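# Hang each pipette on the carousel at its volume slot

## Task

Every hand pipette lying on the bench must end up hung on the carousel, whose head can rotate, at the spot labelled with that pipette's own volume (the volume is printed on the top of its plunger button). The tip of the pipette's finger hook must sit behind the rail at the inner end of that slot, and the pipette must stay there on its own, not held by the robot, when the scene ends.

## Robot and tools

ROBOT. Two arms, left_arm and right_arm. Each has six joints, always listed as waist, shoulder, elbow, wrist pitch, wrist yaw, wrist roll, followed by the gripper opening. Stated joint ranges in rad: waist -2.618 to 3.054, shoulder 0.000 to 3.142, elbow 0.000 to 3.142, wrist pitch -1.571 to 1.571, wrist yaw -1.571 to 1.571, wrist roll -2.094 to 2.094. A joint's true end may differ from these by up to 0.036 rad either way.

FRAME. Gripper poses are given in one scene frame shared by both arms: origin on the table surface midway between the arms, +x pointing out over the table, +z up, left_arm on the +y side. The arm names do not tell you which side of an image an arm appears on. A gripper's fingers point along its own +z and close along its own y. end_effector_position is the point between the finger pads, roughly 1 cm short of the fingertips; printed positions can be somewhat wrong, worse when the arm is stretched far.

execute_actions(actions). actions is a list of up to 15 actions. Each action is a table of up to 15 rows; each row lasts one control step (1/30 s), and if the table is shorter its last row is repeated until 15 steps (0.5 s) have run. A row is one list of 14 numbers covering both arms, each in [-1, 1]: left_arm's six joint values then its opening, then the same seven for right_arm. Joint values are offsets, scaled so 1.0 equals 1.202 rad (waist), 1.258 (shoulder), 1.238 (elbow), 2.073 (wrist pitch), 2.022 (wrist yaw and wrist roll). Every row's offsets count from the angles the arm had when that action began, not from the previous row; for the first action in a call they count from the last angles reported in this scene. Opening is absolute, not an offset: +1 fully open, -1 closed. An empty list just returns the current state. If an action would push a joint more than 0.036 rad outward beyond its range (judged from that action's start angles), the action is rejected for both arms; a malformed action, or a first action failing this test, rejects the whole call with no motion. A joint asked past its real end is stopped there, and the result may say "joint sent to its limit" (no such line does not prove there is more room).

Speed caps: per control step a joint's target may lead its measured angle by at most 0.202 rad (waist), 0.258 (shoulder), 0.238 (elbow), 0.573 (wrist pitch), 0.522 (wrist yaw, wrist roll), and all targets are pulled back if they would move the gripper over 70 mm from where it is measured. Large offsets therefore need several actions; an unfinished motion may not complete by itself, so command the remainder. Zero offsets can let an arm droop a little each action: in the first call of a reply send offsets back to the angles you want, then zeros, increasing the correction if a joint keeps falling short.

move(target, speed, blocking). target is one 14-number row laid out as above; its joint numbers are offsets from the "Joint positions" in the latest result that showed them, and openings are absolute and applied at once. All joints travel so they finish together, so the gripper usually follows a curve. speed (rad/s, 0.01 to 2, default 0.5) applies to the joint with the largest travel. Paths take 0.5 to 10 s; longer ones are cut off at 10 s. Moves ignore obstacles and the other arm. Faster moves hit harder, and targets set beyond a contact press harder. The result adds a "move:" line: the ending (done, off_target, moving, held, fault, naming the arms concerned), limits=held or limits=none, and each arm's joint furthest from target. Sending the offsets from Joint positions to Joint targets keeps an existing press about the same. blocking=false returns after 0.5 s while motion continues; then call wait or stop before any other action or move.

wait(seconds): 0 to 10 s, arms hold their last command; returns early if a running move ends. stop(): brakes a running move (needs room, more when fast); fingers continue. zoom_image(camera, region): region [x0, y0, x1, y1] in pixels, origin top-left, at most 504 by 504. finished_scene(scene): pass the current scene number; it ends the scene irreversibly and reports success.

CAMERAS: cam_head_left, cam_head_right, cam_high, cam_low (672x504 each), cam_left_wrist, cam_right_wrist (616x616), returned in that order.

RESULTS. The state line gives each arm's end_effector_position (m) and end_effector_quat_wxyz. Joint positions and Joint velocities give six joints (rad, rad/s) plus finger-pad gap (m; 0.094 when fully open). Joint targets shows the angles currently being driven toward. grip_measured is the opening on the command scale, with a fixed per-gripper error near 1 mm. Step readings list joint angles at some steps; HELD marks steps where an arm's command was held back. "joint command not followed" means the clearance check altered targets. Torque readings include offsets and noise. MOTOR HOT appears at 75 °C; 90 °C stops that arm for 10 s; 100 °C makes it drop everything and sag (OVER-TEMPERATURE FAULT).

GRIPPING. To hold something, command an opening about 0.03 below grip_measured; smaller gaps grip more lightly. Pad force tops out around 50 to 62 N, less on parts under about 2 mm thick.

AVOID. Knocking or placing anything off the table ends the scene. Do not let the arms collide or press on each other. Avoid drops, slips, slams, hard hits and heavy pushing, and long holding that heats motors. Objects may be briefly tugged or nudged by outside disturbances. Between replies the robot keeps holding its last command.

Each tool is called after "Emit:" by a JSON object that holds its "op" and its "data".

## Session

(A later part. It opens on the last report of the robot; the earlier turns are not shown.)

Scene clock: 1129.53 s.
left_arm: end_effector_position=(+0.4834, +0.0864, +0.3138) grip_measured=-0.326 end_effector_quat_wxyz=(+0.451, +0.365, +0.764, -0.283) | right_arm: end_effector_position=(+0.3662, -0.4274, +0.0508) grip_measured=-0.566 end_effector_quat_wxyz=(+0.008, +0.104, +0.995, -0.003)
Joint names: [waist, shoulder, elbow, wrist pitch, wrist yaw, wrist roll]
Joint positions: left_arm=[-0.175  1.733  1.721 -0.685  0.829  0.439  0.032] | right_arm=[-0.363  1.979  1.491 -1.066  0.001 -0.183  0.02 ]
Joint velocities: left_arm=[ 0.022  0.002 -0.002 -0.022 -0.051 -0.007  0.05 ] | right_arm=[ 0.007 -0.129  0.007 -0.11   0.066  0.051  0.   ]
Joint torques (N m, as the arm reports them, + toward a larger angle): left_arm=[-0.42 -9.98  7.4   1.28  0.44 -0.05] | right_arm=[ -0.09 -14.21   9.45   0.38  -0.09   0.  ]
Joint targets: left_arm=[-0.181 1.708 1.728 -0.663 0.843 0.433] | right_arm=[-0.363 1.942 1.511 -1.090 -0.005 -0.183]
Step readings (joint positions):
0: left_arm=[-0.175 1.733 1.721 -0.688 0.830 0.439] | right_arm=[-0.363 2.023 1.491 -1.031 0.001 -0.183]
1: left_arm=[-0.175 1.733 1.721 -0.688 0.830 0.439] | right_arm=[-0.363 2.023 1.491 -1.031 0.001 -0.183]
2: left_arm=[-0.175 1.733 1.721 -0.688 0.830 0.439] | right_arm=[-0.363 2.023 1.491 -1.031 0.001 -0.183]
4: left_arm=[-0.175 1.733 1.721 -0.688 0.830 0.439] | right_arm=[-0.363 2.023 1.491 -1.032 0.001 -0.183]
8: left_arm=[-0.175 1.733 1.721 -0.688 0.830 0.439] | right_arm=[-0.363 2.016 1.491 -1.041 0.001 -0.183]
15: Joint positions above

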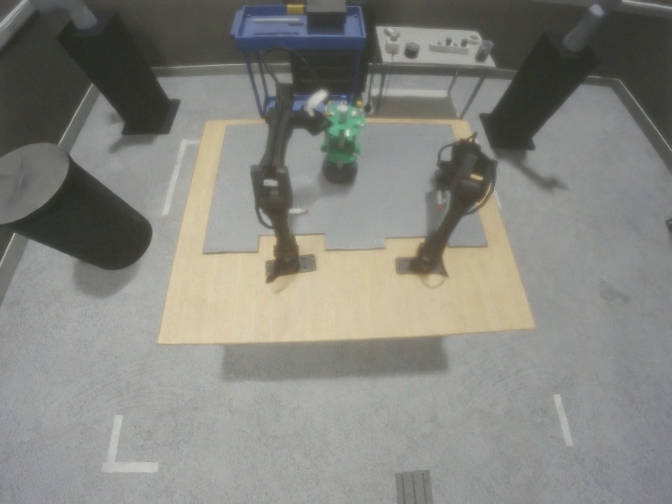

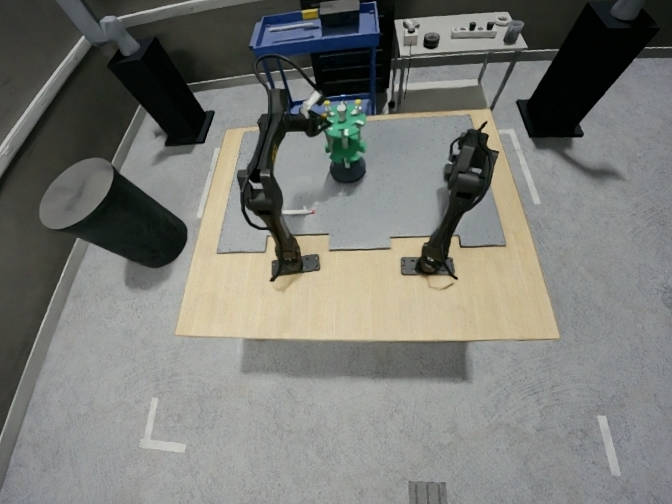

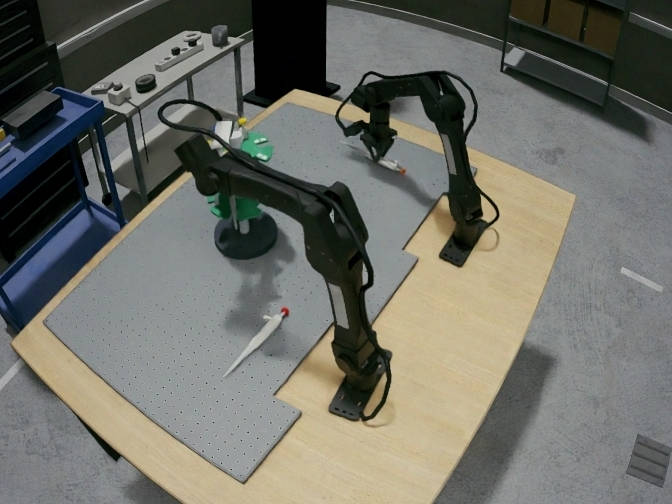

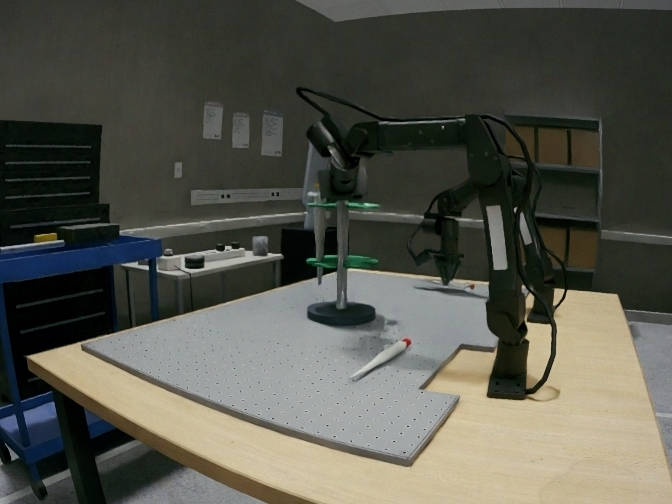

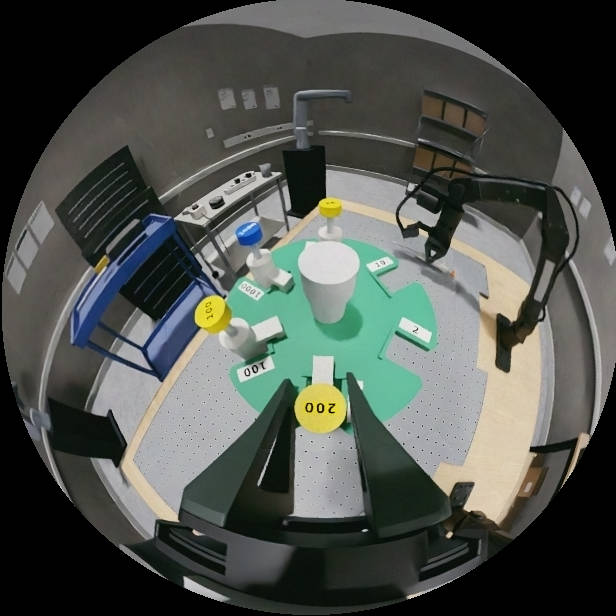

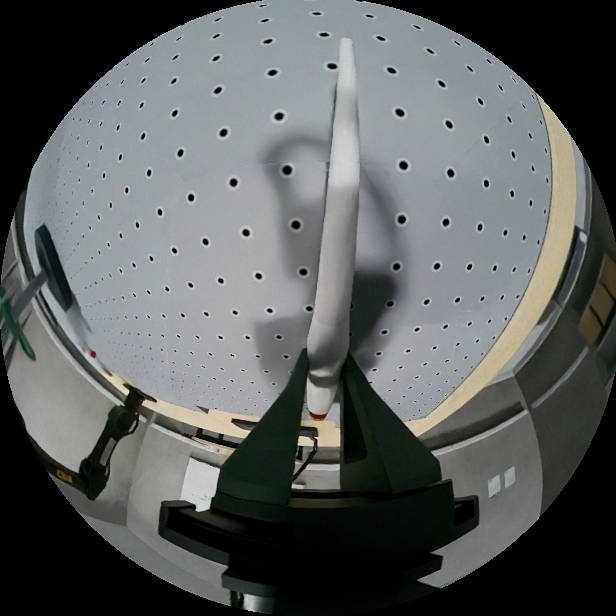

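Emit:
{"op": "execute_actions", "data": {"actions": [[[0.002,-0.030,0.008,0.005,0.008,0.002,-0.2,0.002,-0.030,0.016,-0.012,-0.003,0.001,-0.61],
[0.008,-0.0345,0.008,0.0,0.0107,0.0045,-0.1,0.005,-0.031,0.017,-0.0127,-0.003,0.002,-0.61],
[0.0145,-0.038,0.008,-0.0046,0.0119,0.006,-0.1,0.011,-0.033,0.0176,-0.0141,-0.003,0.005,-0.61],
[0.0195,-0.0425,0.008,-0.0078,0.0133,0.0078,-0.1,0.019,-0.0356,0.0186,-0.0159,-0.003,0.009,-0.61],
[0.0255,-0.0478,0.008,-0.0117,0.015,0.01,-0.1,0.028,-0.0387,0.0198,-0.0181,-0.003,0.013,-0.61],
[0.0324,-0.0541,0.008,-0.0163,0.0169,0.0125,-0.1,0.04,-0.0423,0.0212,-0.0206,-0.003,0.019,-0.61],
[0.0404,-0.0612,0.008,-0.0215,0.0192,0.0154,-0.1,0.052,-0.0465,0.0228,-0.0235,-0.003,0.024,-0.61],
[0.0494,-0.0692,0.008,-0.0274,0.0217,0.0186,-0.1,0.066,-0.0511,0.0246,-0.0268,-0.003,0.031,-0.61],
[0.0584,-0.0772,0.008,-0.0332,0.0243,0.0219,-0.1,0.081,-0.0558,0.0265,-0.03,-0.003,0.038,-0.61],
[0.0674,-0.0852,0.008,-0.0391,0.0268,0.0251,-0.1,0.095,-0.0604,0.0283,-0.0333,-0.003,0.045,-0.61],
[0.0764,-0.0932,0.008,-0.0449,0.0293,0.0284,-0.1,0.109,-0.0651,0.0301,-0.0365,-0.003,0.051,-0.61],
[0.0854,-0.1012,0.008,-0.0508,0.0319,0.0316,-0.1,0.123,-0.0697,0.0319,-0.0398,-0.003,0.058,-0.61],
[0.0933,-0.1084,0.008,-0.056,0.0341,0.0345,-0.1,0.136,-0.0738,0.0335,-0.0427,-0.003,0.064,-0.61],
[0.1013,-0.1155,0.008,-0.0612,0.0364,0.0374,-0.1,0.149,-0.078,0.0351,-0.0456,-0.003,0.07,-0.61],
[0.1073,-0.1208,0.008,-0.0651,0.0381,0.0396,-0.1,0.158,-0.0811,0.0363,-0.0478,-0.003,0.074,-0.61]]]}}

Scene clock: 1190.60 s.
left_arm: end_effector_position=(+0.4605, +0.1289, +0.3489) grip_measured=-0.101 end_effector_quat_wxyz=(+0.480, +0.351, +0.761, -0.258) | right_arm: end_effector_position=(+0.3739, -0.3672, +0.0734) grip_measured=-0.566 end_effector_quat_wxyz=(+0.009, +0.072, +0.997, -0.002)
Joint names: [waist, shoulder, elbow, wrist pitch, wrist yaw, wrist roll]
Joint positions: left_arm=[-0.068  1.626  1.721 -0.772  0.865  0.489  0.042] | right_arm=[-0.201  1.919  1.499 -1.134  0.001 -0.086  0.02 ]
Joint velocities: left_arm=[ 0.256 -0.295 -0.002 -0.33   0.125  0.139  0.   ] | right_arm=[ 0.471 -0.173  0.1   -0.198 -0.007  0.286 -0.001]
Joint torques (N m, as the arm reports them, + toward a larger angle): left_arm=[ 0.41 -8.91  7.49  1.03  0.52  0.05] | right_arm=[ -0.26 -14.04  10.42   0.37  -0.11   0.07]
Joint targets: left_arm=[-0.046 1.581 1.731 -0.820 0.907 0.519] | right_arm=[-0.174 1.876 1.536 -1.165 -0.005 -0.034]
Step readings (joint positions):
0: left_arm=[-0.175 1.733 1.721 -0.684 0.829 0.439] | right_arm=[-0.363 1.970 1.491 -1.082 0.001 -0.183]
1: left_arm=[-0.175 1.733 1.721 -0.684 0.829 0.439] | right_arm=[-0.363 1.970 1.491 -1.082 0.001 -0.183]
2: left_arm=[-0.175 1.732 1.721 -0.684 0.829 0.439] | right_arm=[-0.363 1.970 1.491 -1.082 0.001 -0.183]
4: left_arm=[-0.173 1.728 1.721 -0.688 0.831 0.441] | right_arm=[-0.362 1.970 1.491 -1.084 0.001 -0.181]
8: left_arm=[-0.147 1.704 1.721 -0.708 0.838 0.453] | right_arm=[-0.332 1.964 1.491 -1.095 0.001 -0.159]
15: Joint positions above

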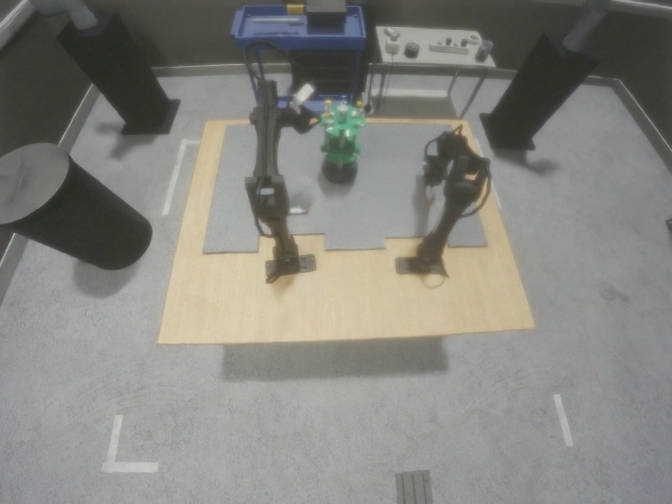

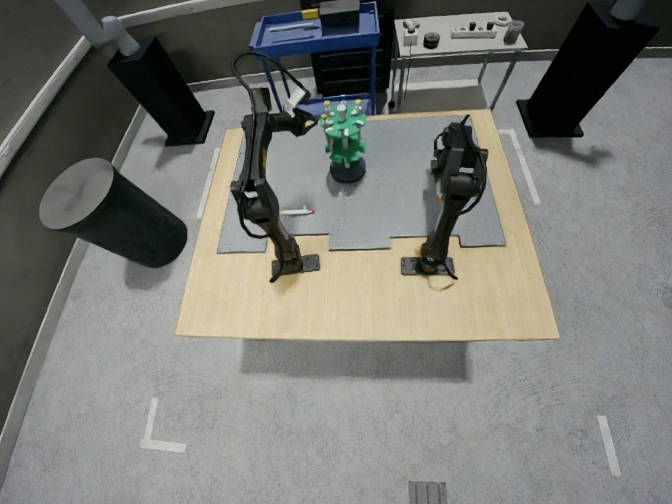

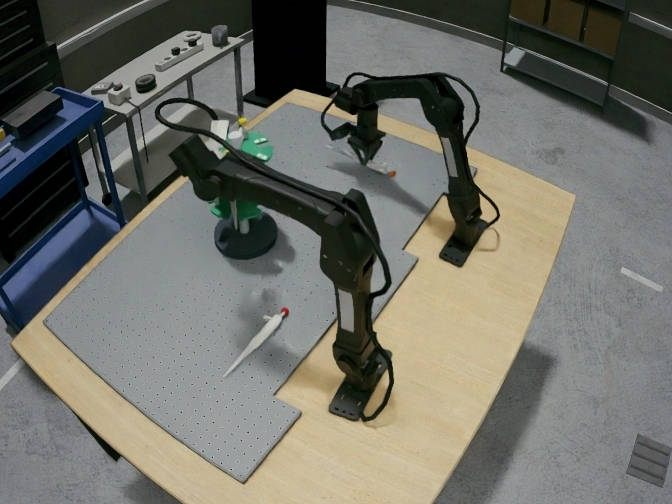

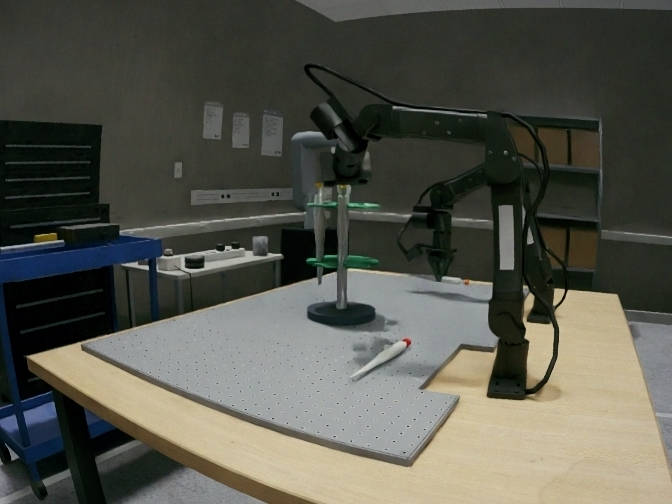

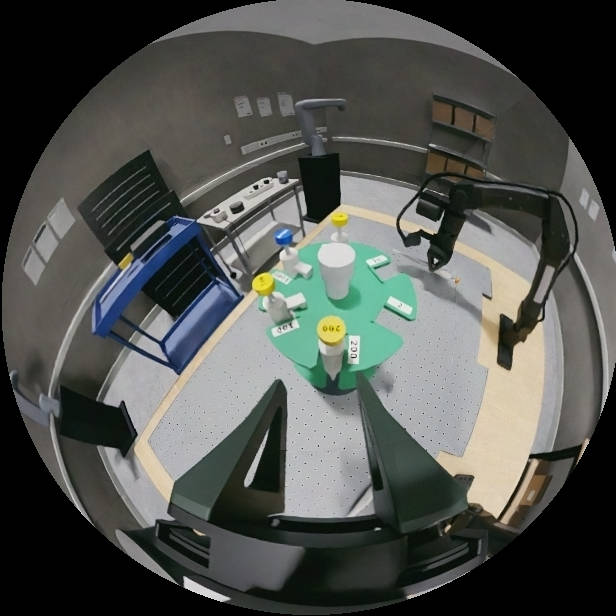

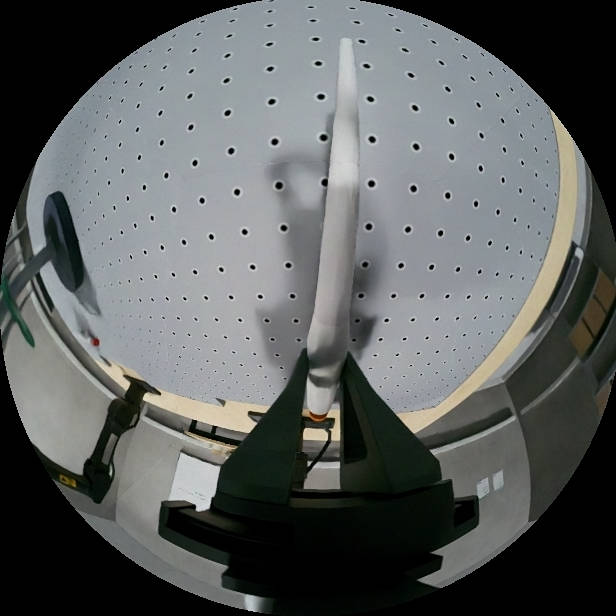

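Emit:
{"op": "move", "data": {"target": [-0.1514,-0.5215,-0.6632,0.3242,-0.23,0.2527,0.2,0.5882,-0.2178,0.0627,-0.1511,-0.003,0.2784,-0.61], "speed": 0.9}}

Scene clock: 1201.90 s.
left_arm: end_effector_position=(+0.3801, +0.1300, +0.3315) grip_measured=+0.199 end_effector_quat_wxyz=(+0.625, +0.509, +0.579, +0.124) | right_arm: end_effector_position=(+0.2853, -0.1461, +0.1631) grip_measured=-0.566 end_effector_quat_wxyz=(+0.004, -0.004, +1.000, +0.005)
Joint names: [waist, shoulder, elbow, wrist pitch, wrist yaw, wrist roll]
Joint positions: left_arm=[-0.24   0.994  0.912 -0.124  0.405  1.001  0.056] | right_arm=[ 0.507  1.669  1.549 -1.439 -0.006  0.47   0.02 ]
Joint velocities: left_arm=[-0.022 -0.022 -0.017  0.007 -0.007  0.007  0.001] | right_arm=[ 0.007 -0.017 -0.007  0.051 -0.037  0.022 -0.   ]
Joint torques (N m, as the arm reports them, + toward a larger angle): left_arm=[-0.84 -4.    6.49  1.67  0.01 -0.01] | right_arm=[ -0.16 -10.8   10.3    0.36   0.     0.09]
Joint targets: left_arm=[-0.250 0.970 0.901 -0.100 0.400 1.000] | right_arm=[0.506 1.645 1.577 -1.447 -0.005 0.477]
move: off_target (left_arm, right_arm); limits=none; left_arm: farthest joint: the shoulder, 0.024 radians from its target (0.630 radians at the start); right_arm: farthest joint: the elbow, 0.028 radians from its target (0.068 radians at the start)

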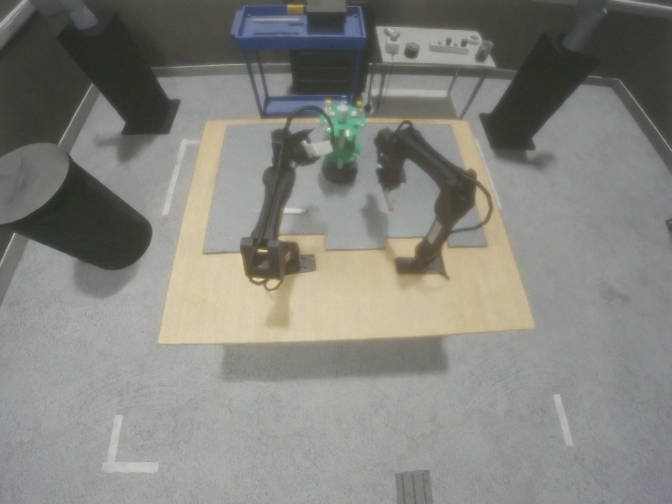

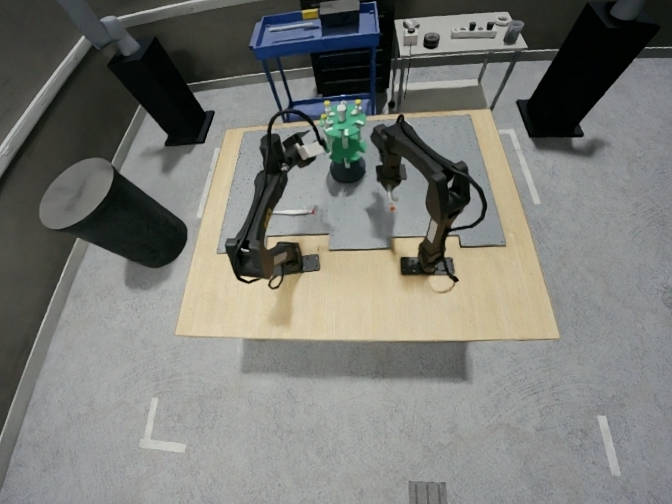

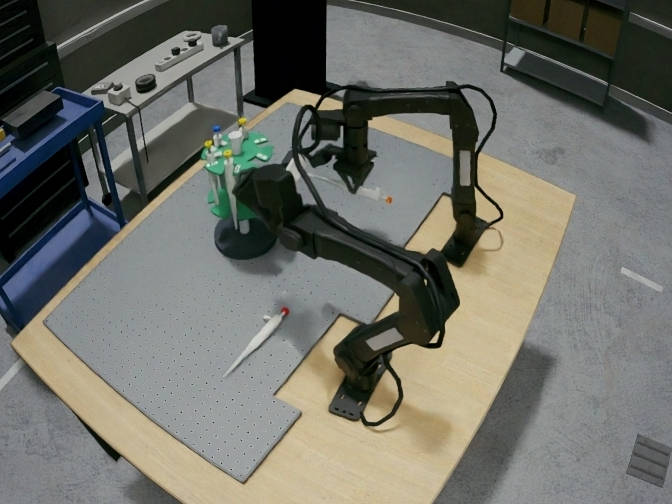

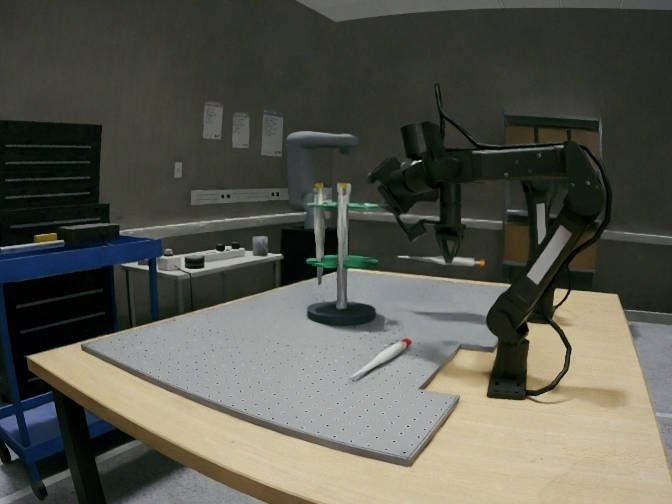

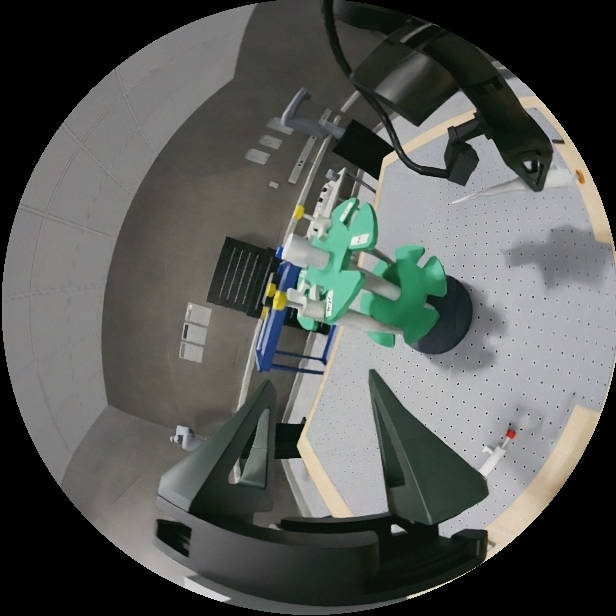

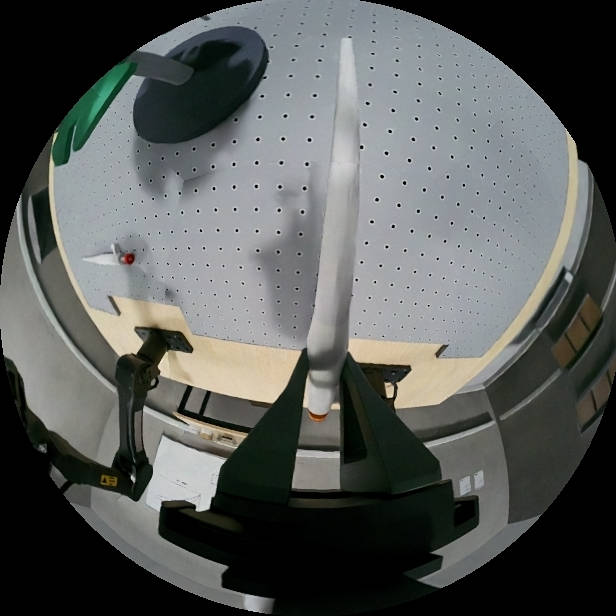

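Emit:
{"op": "move", "data": {"target": [-0.8527,0.1351,-0.6817,0.5702,-0.2028,0.2344,0.3,0,-0.014,0.018,-0.002,0,0.002,-0.61], "speed": 1.0}}

Scene clock: 1216.73 s.
left_arm: end_effector_position=(+0.1779, -0.0598, +0.1608) grip_measured=+0.299 end_effector_quat_wxyz=(+0.680, +0.698, +0.191, +0.119) | right_arm: end_effector_position=(+0.2852, -0.1461, +0.1631) grip_measured=-0.566 end_effector_quat_wxyz=(+0.003, -0.004, +1.000, +0.005)
Joint names: [waist, shoulder, elbow, wrist pitch, wrist yaw, wrist roll]
Joint positions: left_arm=[-1.255  1.156  0.077  1.031  0.002  1.477  0.061] | right_arm=[ 0.507  1.669  1.549 -1.439 -0.006  0.471  0.02 ]
Joint velocities: left_arm=[-0.002 -0.007 -0.017  0.007 -0.037  0.037 -0.001] | right_arm=[ 0.012 -0.012  0.017 -0.022  0.037  0.051  0.001]
Joint torques (N m, as the arm reports them, + toward a larger angle): left_arm=[-0.86 -1.13  5.12  1.76 -0.09 -0.02] | right_arm=[  0.04 -10.23   9.76   0.43  -0.02   0.04]
Joint targets: left_arm=[-1.265 1.164 0.067 1.059 -0.005 1.475] | right_arm=[0.507 1.652 1.571 -1.443 -0.006 0.474]
move: off_target (left_arm, right_arm); limits=none; left_arm: farthest joint: the wrist pitch, 0.027 radians from its target (1.181 radians at the start); right_arm: farthest joint: the elbow, 0.022 radians from its target (0.022 radians at the start)

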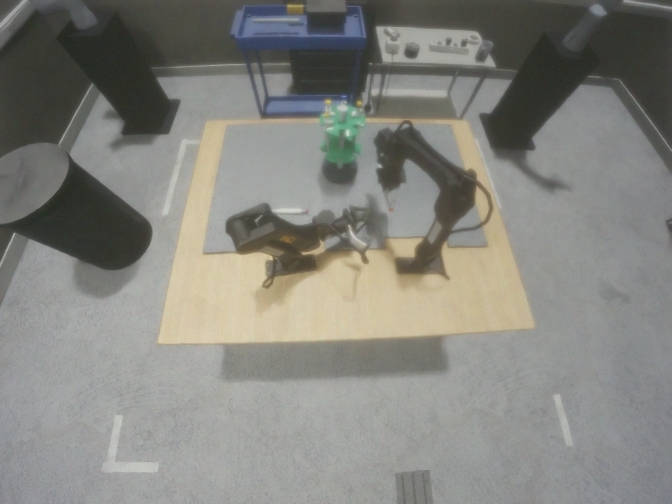

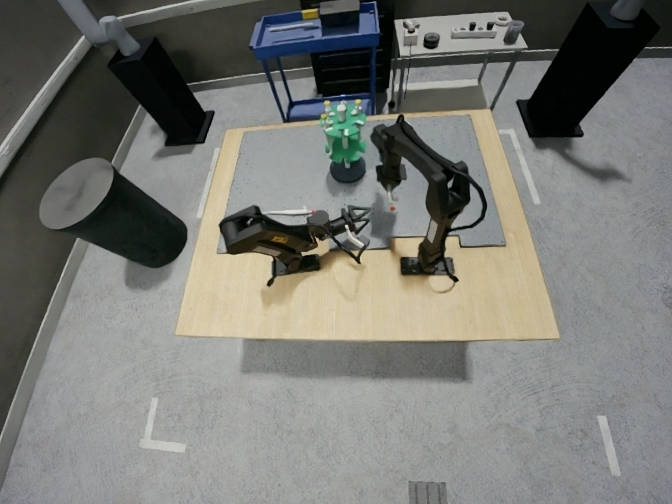

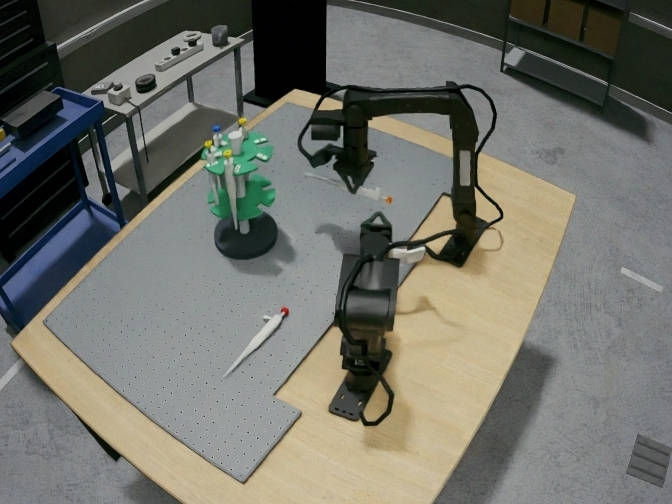

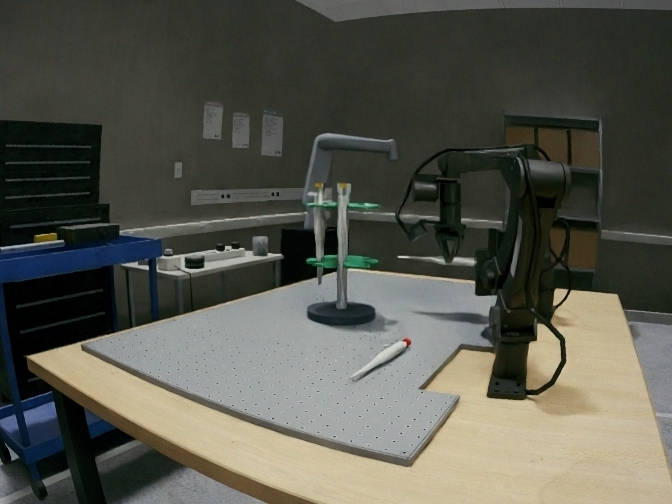

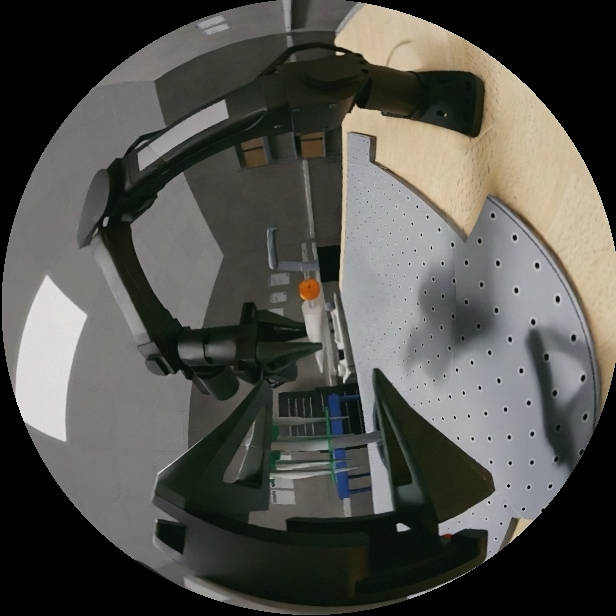

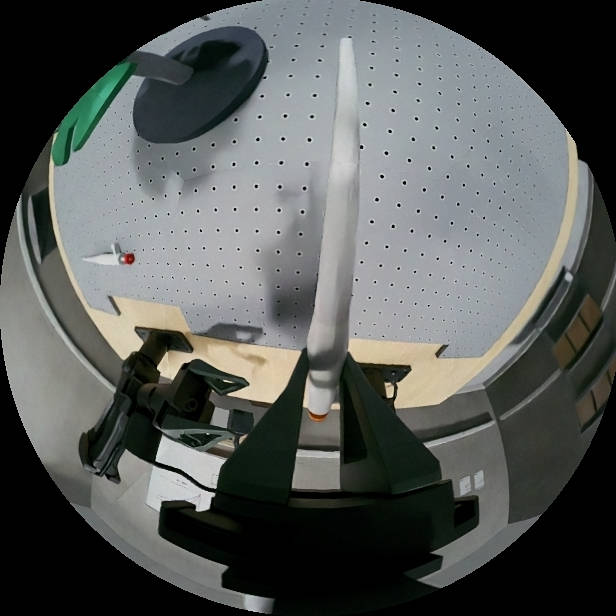

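Emit:
{"op": "zoom_image", "data": {"camera": "cam_left_wrist", "region": [240, 260, 400, 410]}}

Emit:
{"op": "zoom_image", "data": {"camera": "cam_high", "region": [290, 140, 440, 280]}}

Emit:
{"op": "zoom_image", "data": {"camera": "cam_head_right", "region": [320, 150, 430, 260]}}

Region (240, 260, 400, 410) of cam_left_wrist's 616x616 image, scaled by 3.150, with more detail than that image has; it fills the top 472 rows of this view, and the rest is white.

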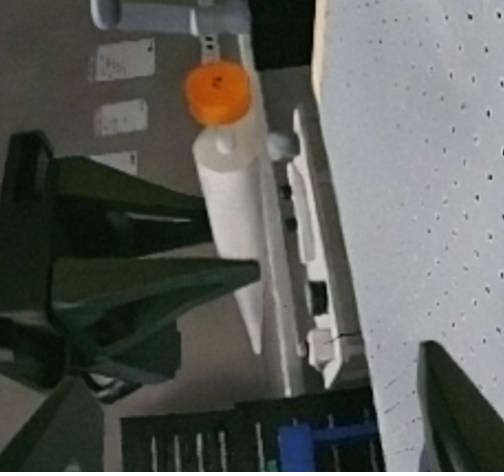

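Region (290, 140, 440, 280) of cam_high's 672x504 image, scaled by 3.360, with more detail than that image has; it fills the top 470 rows of this view, and the rest is white.

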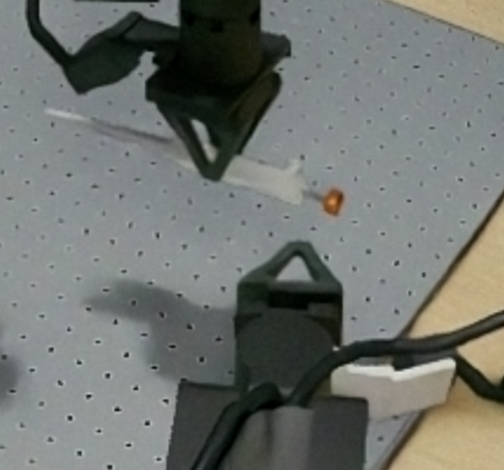

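Region (320, 150, 430, 260) of cam_head_right's 672x504 image, scaled by 4.582, with more detail than that image has.

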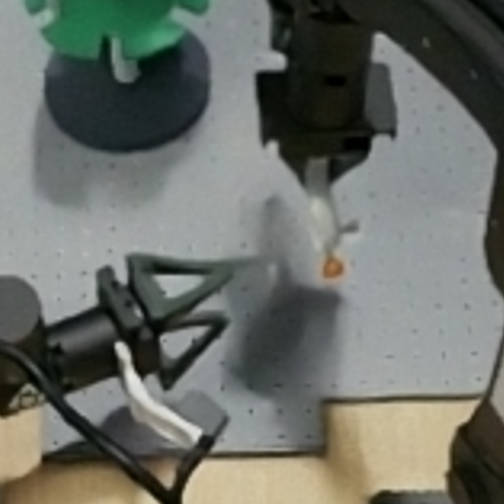

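Emit:
{"op": "move", "data": {"target": [0.0208,0.314,0.2599,0.0619,-0.002,0,0.3,0,-0.014,0.018,-0.002,0,0.038,-0.61], "speed": 0.4}}

Scene clock: 1238.87 s.
left_arm: end_effector_position=(+0.2175, -0.1289, +0.1660) grip_measured=+0.299 end_effector_quat_wxyz=(+0.678, +0.698, +0.196, +0.125) | right_arm: end_effector_position=(+0.2852, -0.1461, +0.1631) grip_measured=-0.566 end_effector_quat_wxyz=(+0.003, +0.031, +0.999, +0.005)
Joint names: [waist, shoulder, elbow, wrist pitch, wrist yaw, wrist roll]
Joint positions: left_arm=[-1.24   1.545  0.363  1.132  0.002  1.479  0.061] | right_arm=[ 0.507  1.669  1.549 -1.439 -0.006  0.541  0.02 ]
Joint velocities: left_arm=[-0.007  0.002 -0.012 -0.037 -0.081  0.007 -0.   ] | right_arm=[-0.002 -0.007 -0.027 -0.066 -0.037  0.022 -0.001]
Joint torques (N m, as the arm reports them, + toward a larger angle): left_arm=[ 0.89 -4.31  8.14  1.73 -0.03 -0.02] | right_arm=[ -0.03 -10.13   9.8    0.4   -0.02   0.09]
Joint targets: left_arm=[-1.230 1.551 0.399 1.159 -0.001 1.477] | right_arm=[0.507 1.652 1.571 -1.444 -0.006 0.547]
move: off_target (left_arm, right_arm); limits=none; left_arm: farthest joint: the elbow, 0.036 radians from its target (0.322 radians at the start); right_arm: farthest joint: the elbow, 0.022 radians from its target (0.022 radians at the start)

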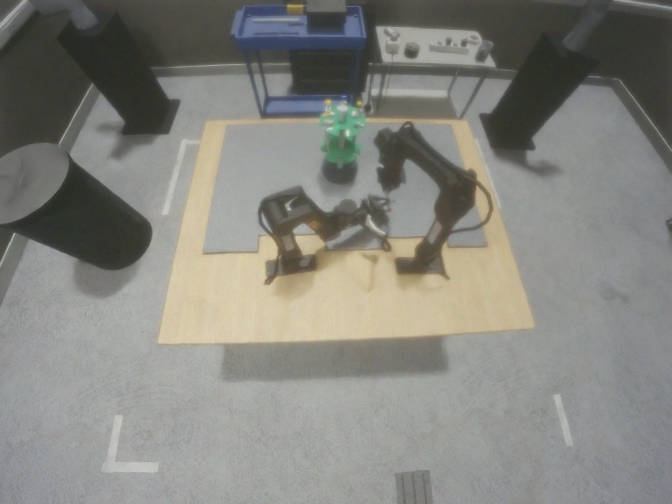

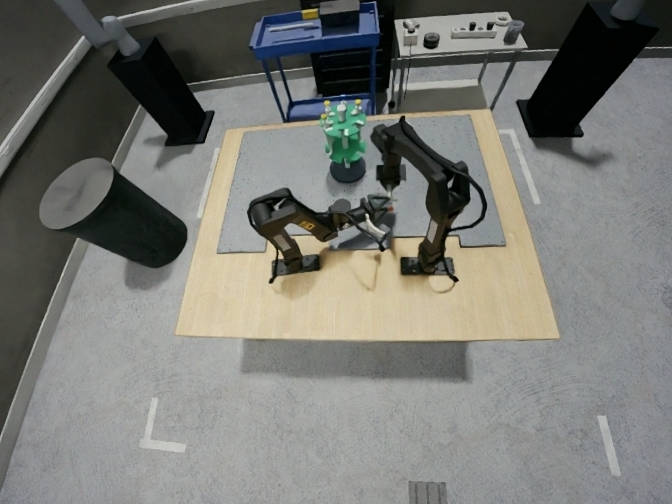

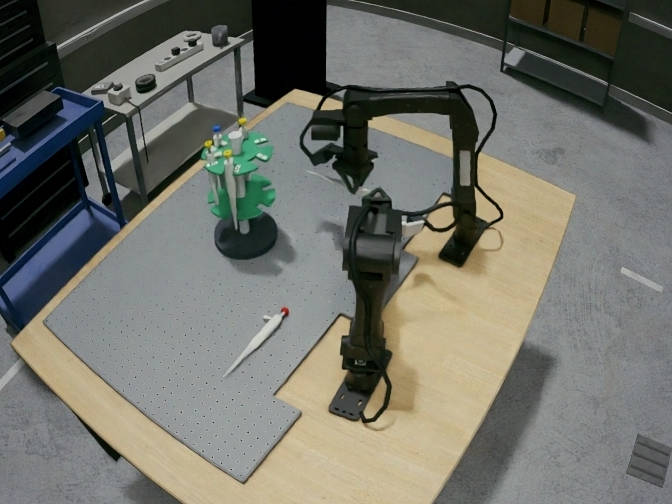

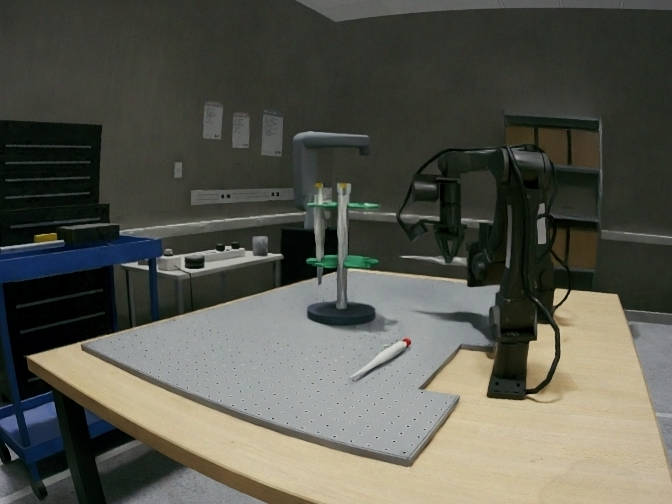

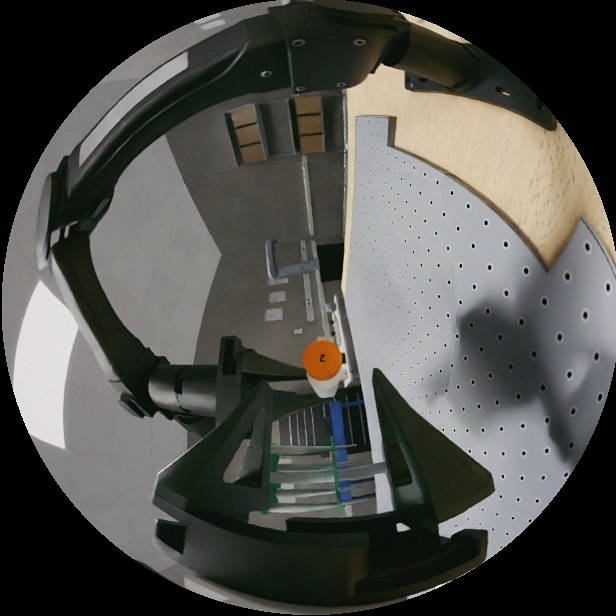

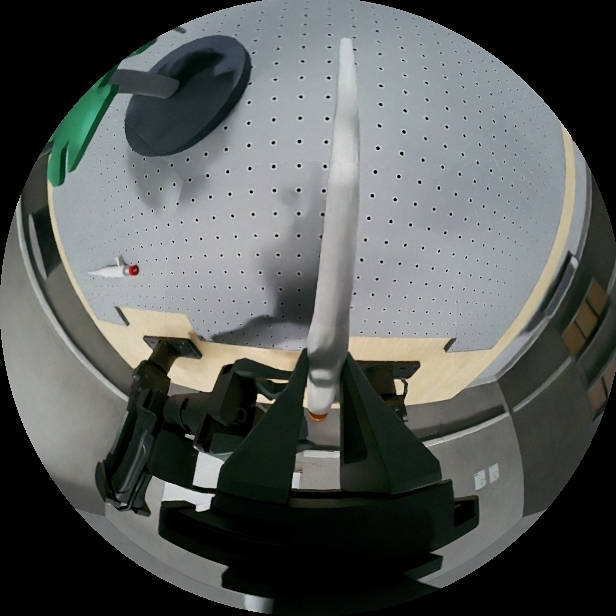

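Emit:
{"op": "zoom_image", "data": {"camera": "cam_left_wrist", "region": [250, 310, 400, 440]}}

Emit:
{"op": "zoom_image", "data": {"camera": "cam_head_right", "region": [340, 165, 420, 245]}}

Emit:
{"op": "zoom_image", "data": {"camera": "cam_high", "region": [300, 150, 420, 240]}}

Region (250, 310, 400, 440) of cam_left_wrist's 616x616 image, scaled by 3.360, with more detail than that image has; it fills the top 437 rows of this view, and the rest is white.

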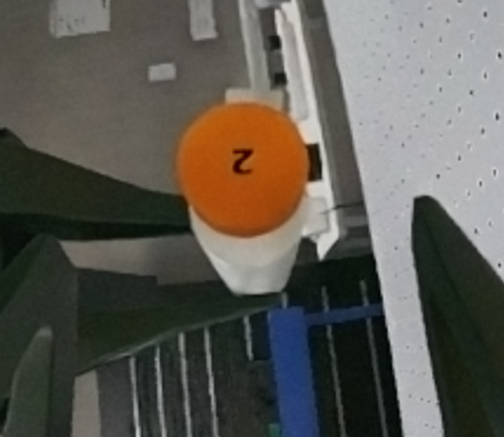

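Region (340, 165, 420, 245) of cam_head_right's 672x504 image, scaled by 6.300, with more detail than that image has.

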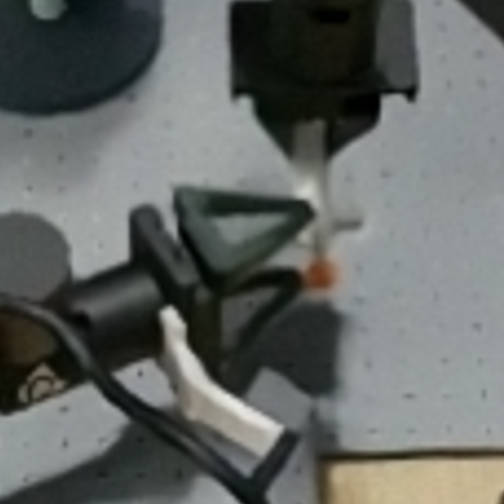

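Region (300, 150, 420, 240) of cam_high's 672x504 image, scaled by 4.200, with more detail than that image has; it fills the top 378 rows of this view, and the rest is white.

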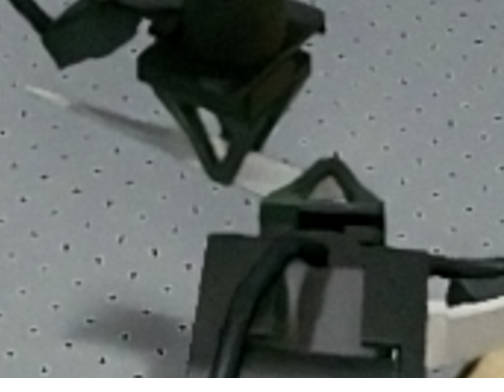

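Emit:
{"op": "move", "data": {"target": [0.0276,0.0901,0.096,0.0254,-0.001,0,0.0,0,-0.014,0.018,-0.002,0,0.002,-0.61], "speed": 0.18}}

Scene clock: 1276.33 s.
left_arm: end_effector_position=(+0.2368, -0.1453, +0.1619) grip_measured=+0.002 end_effector_quat_wxyz=(+0.676, +0.695, +0.203, +0.134) | right_arm: end_effector_position=(+0.2852, -0.1461, +0.1631) grip_measured=-0.566 end_effector_quat_wxyz=(+0.003, +0.031, +0.999, +0.005)
Joint names: [waist, shoulder, elbow, wrist pitch, wrist yaw, wrist roll]
Joint positions: left_arm=[-1.217  1.653  0.446  1.157  0.002  1.482  0.047] | right_arm=[ 0.507  1.669  1.549 -1.439 -0.006  0.541  0.02 ]
Joint velocities: left_arm=[-0.002  0.002 -0.007  0.081  0.051 -0.066 -0.001] | right_arm=[-0.017  0.007 -0.002  0.051 -0.007 -0.007  0.001]
Joint torques (N m, as the arm reports them, + toward a larger angle): left_arm=[ 0.86 -5.15  8.04  1.76 -0.02 -0.02] | right_arm=[ -0.05 -10.19   9.79   0.43  -0.02   0.06]
Joint targets: left_arm=[-1.207 1.658 0.482 1.184 0.000 1.480] | right_arm=[0.507 1.652 1.571 -1.444 -0.006 0.545]
move: off_target (left_arm, right_arm); limits=none; left_arm: farthest joint: the elbow, 0.036 radians from its target (0.119 radians at the start); right_arm: farthest joint: the elbow, 0.022 radians from its target (0.022 radians at the start)

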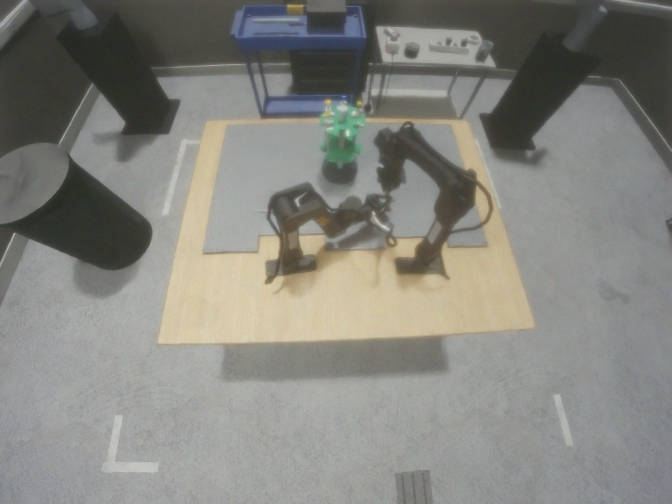

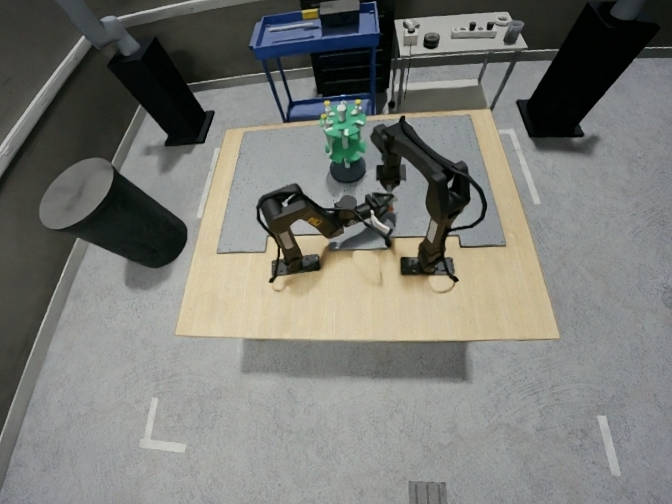

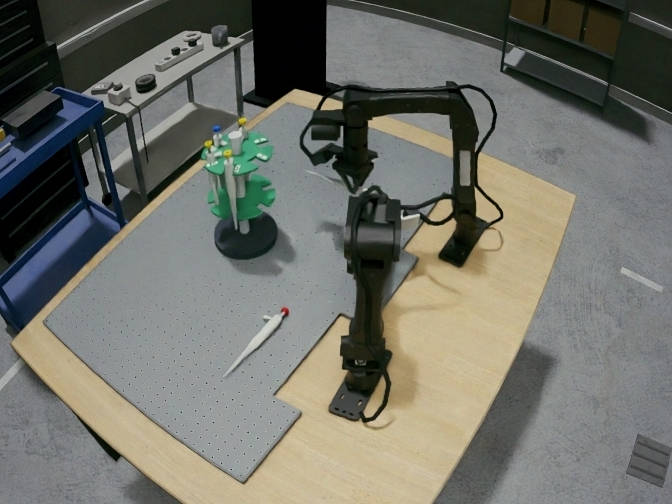

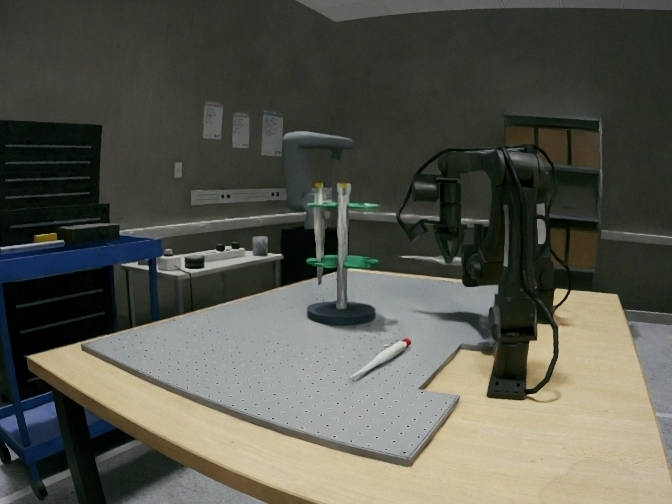

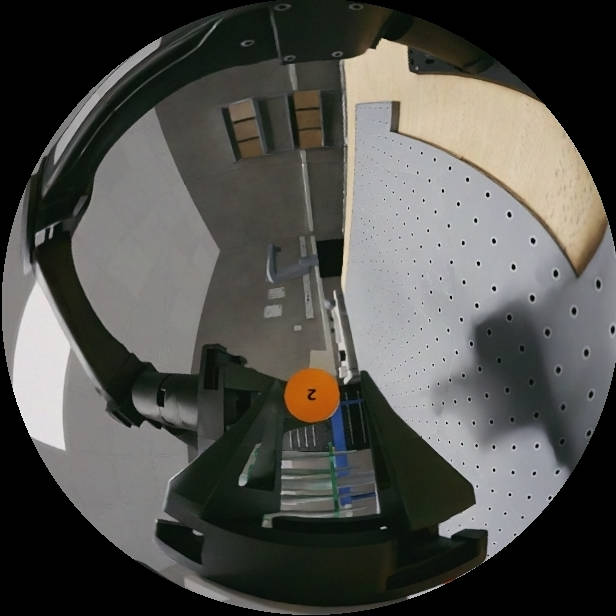

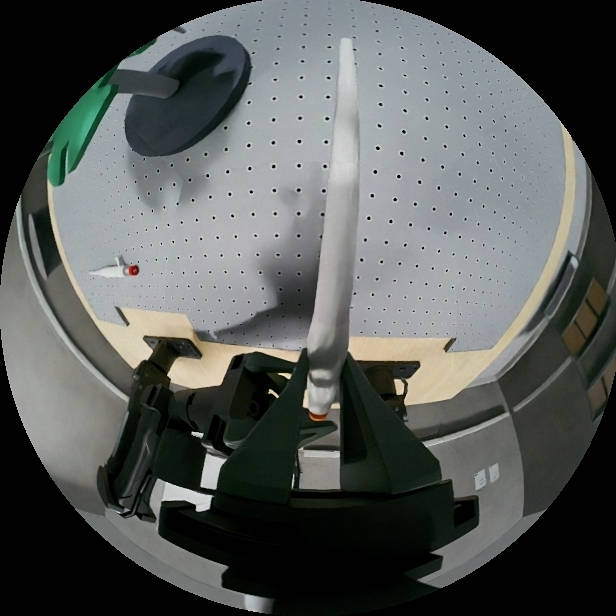

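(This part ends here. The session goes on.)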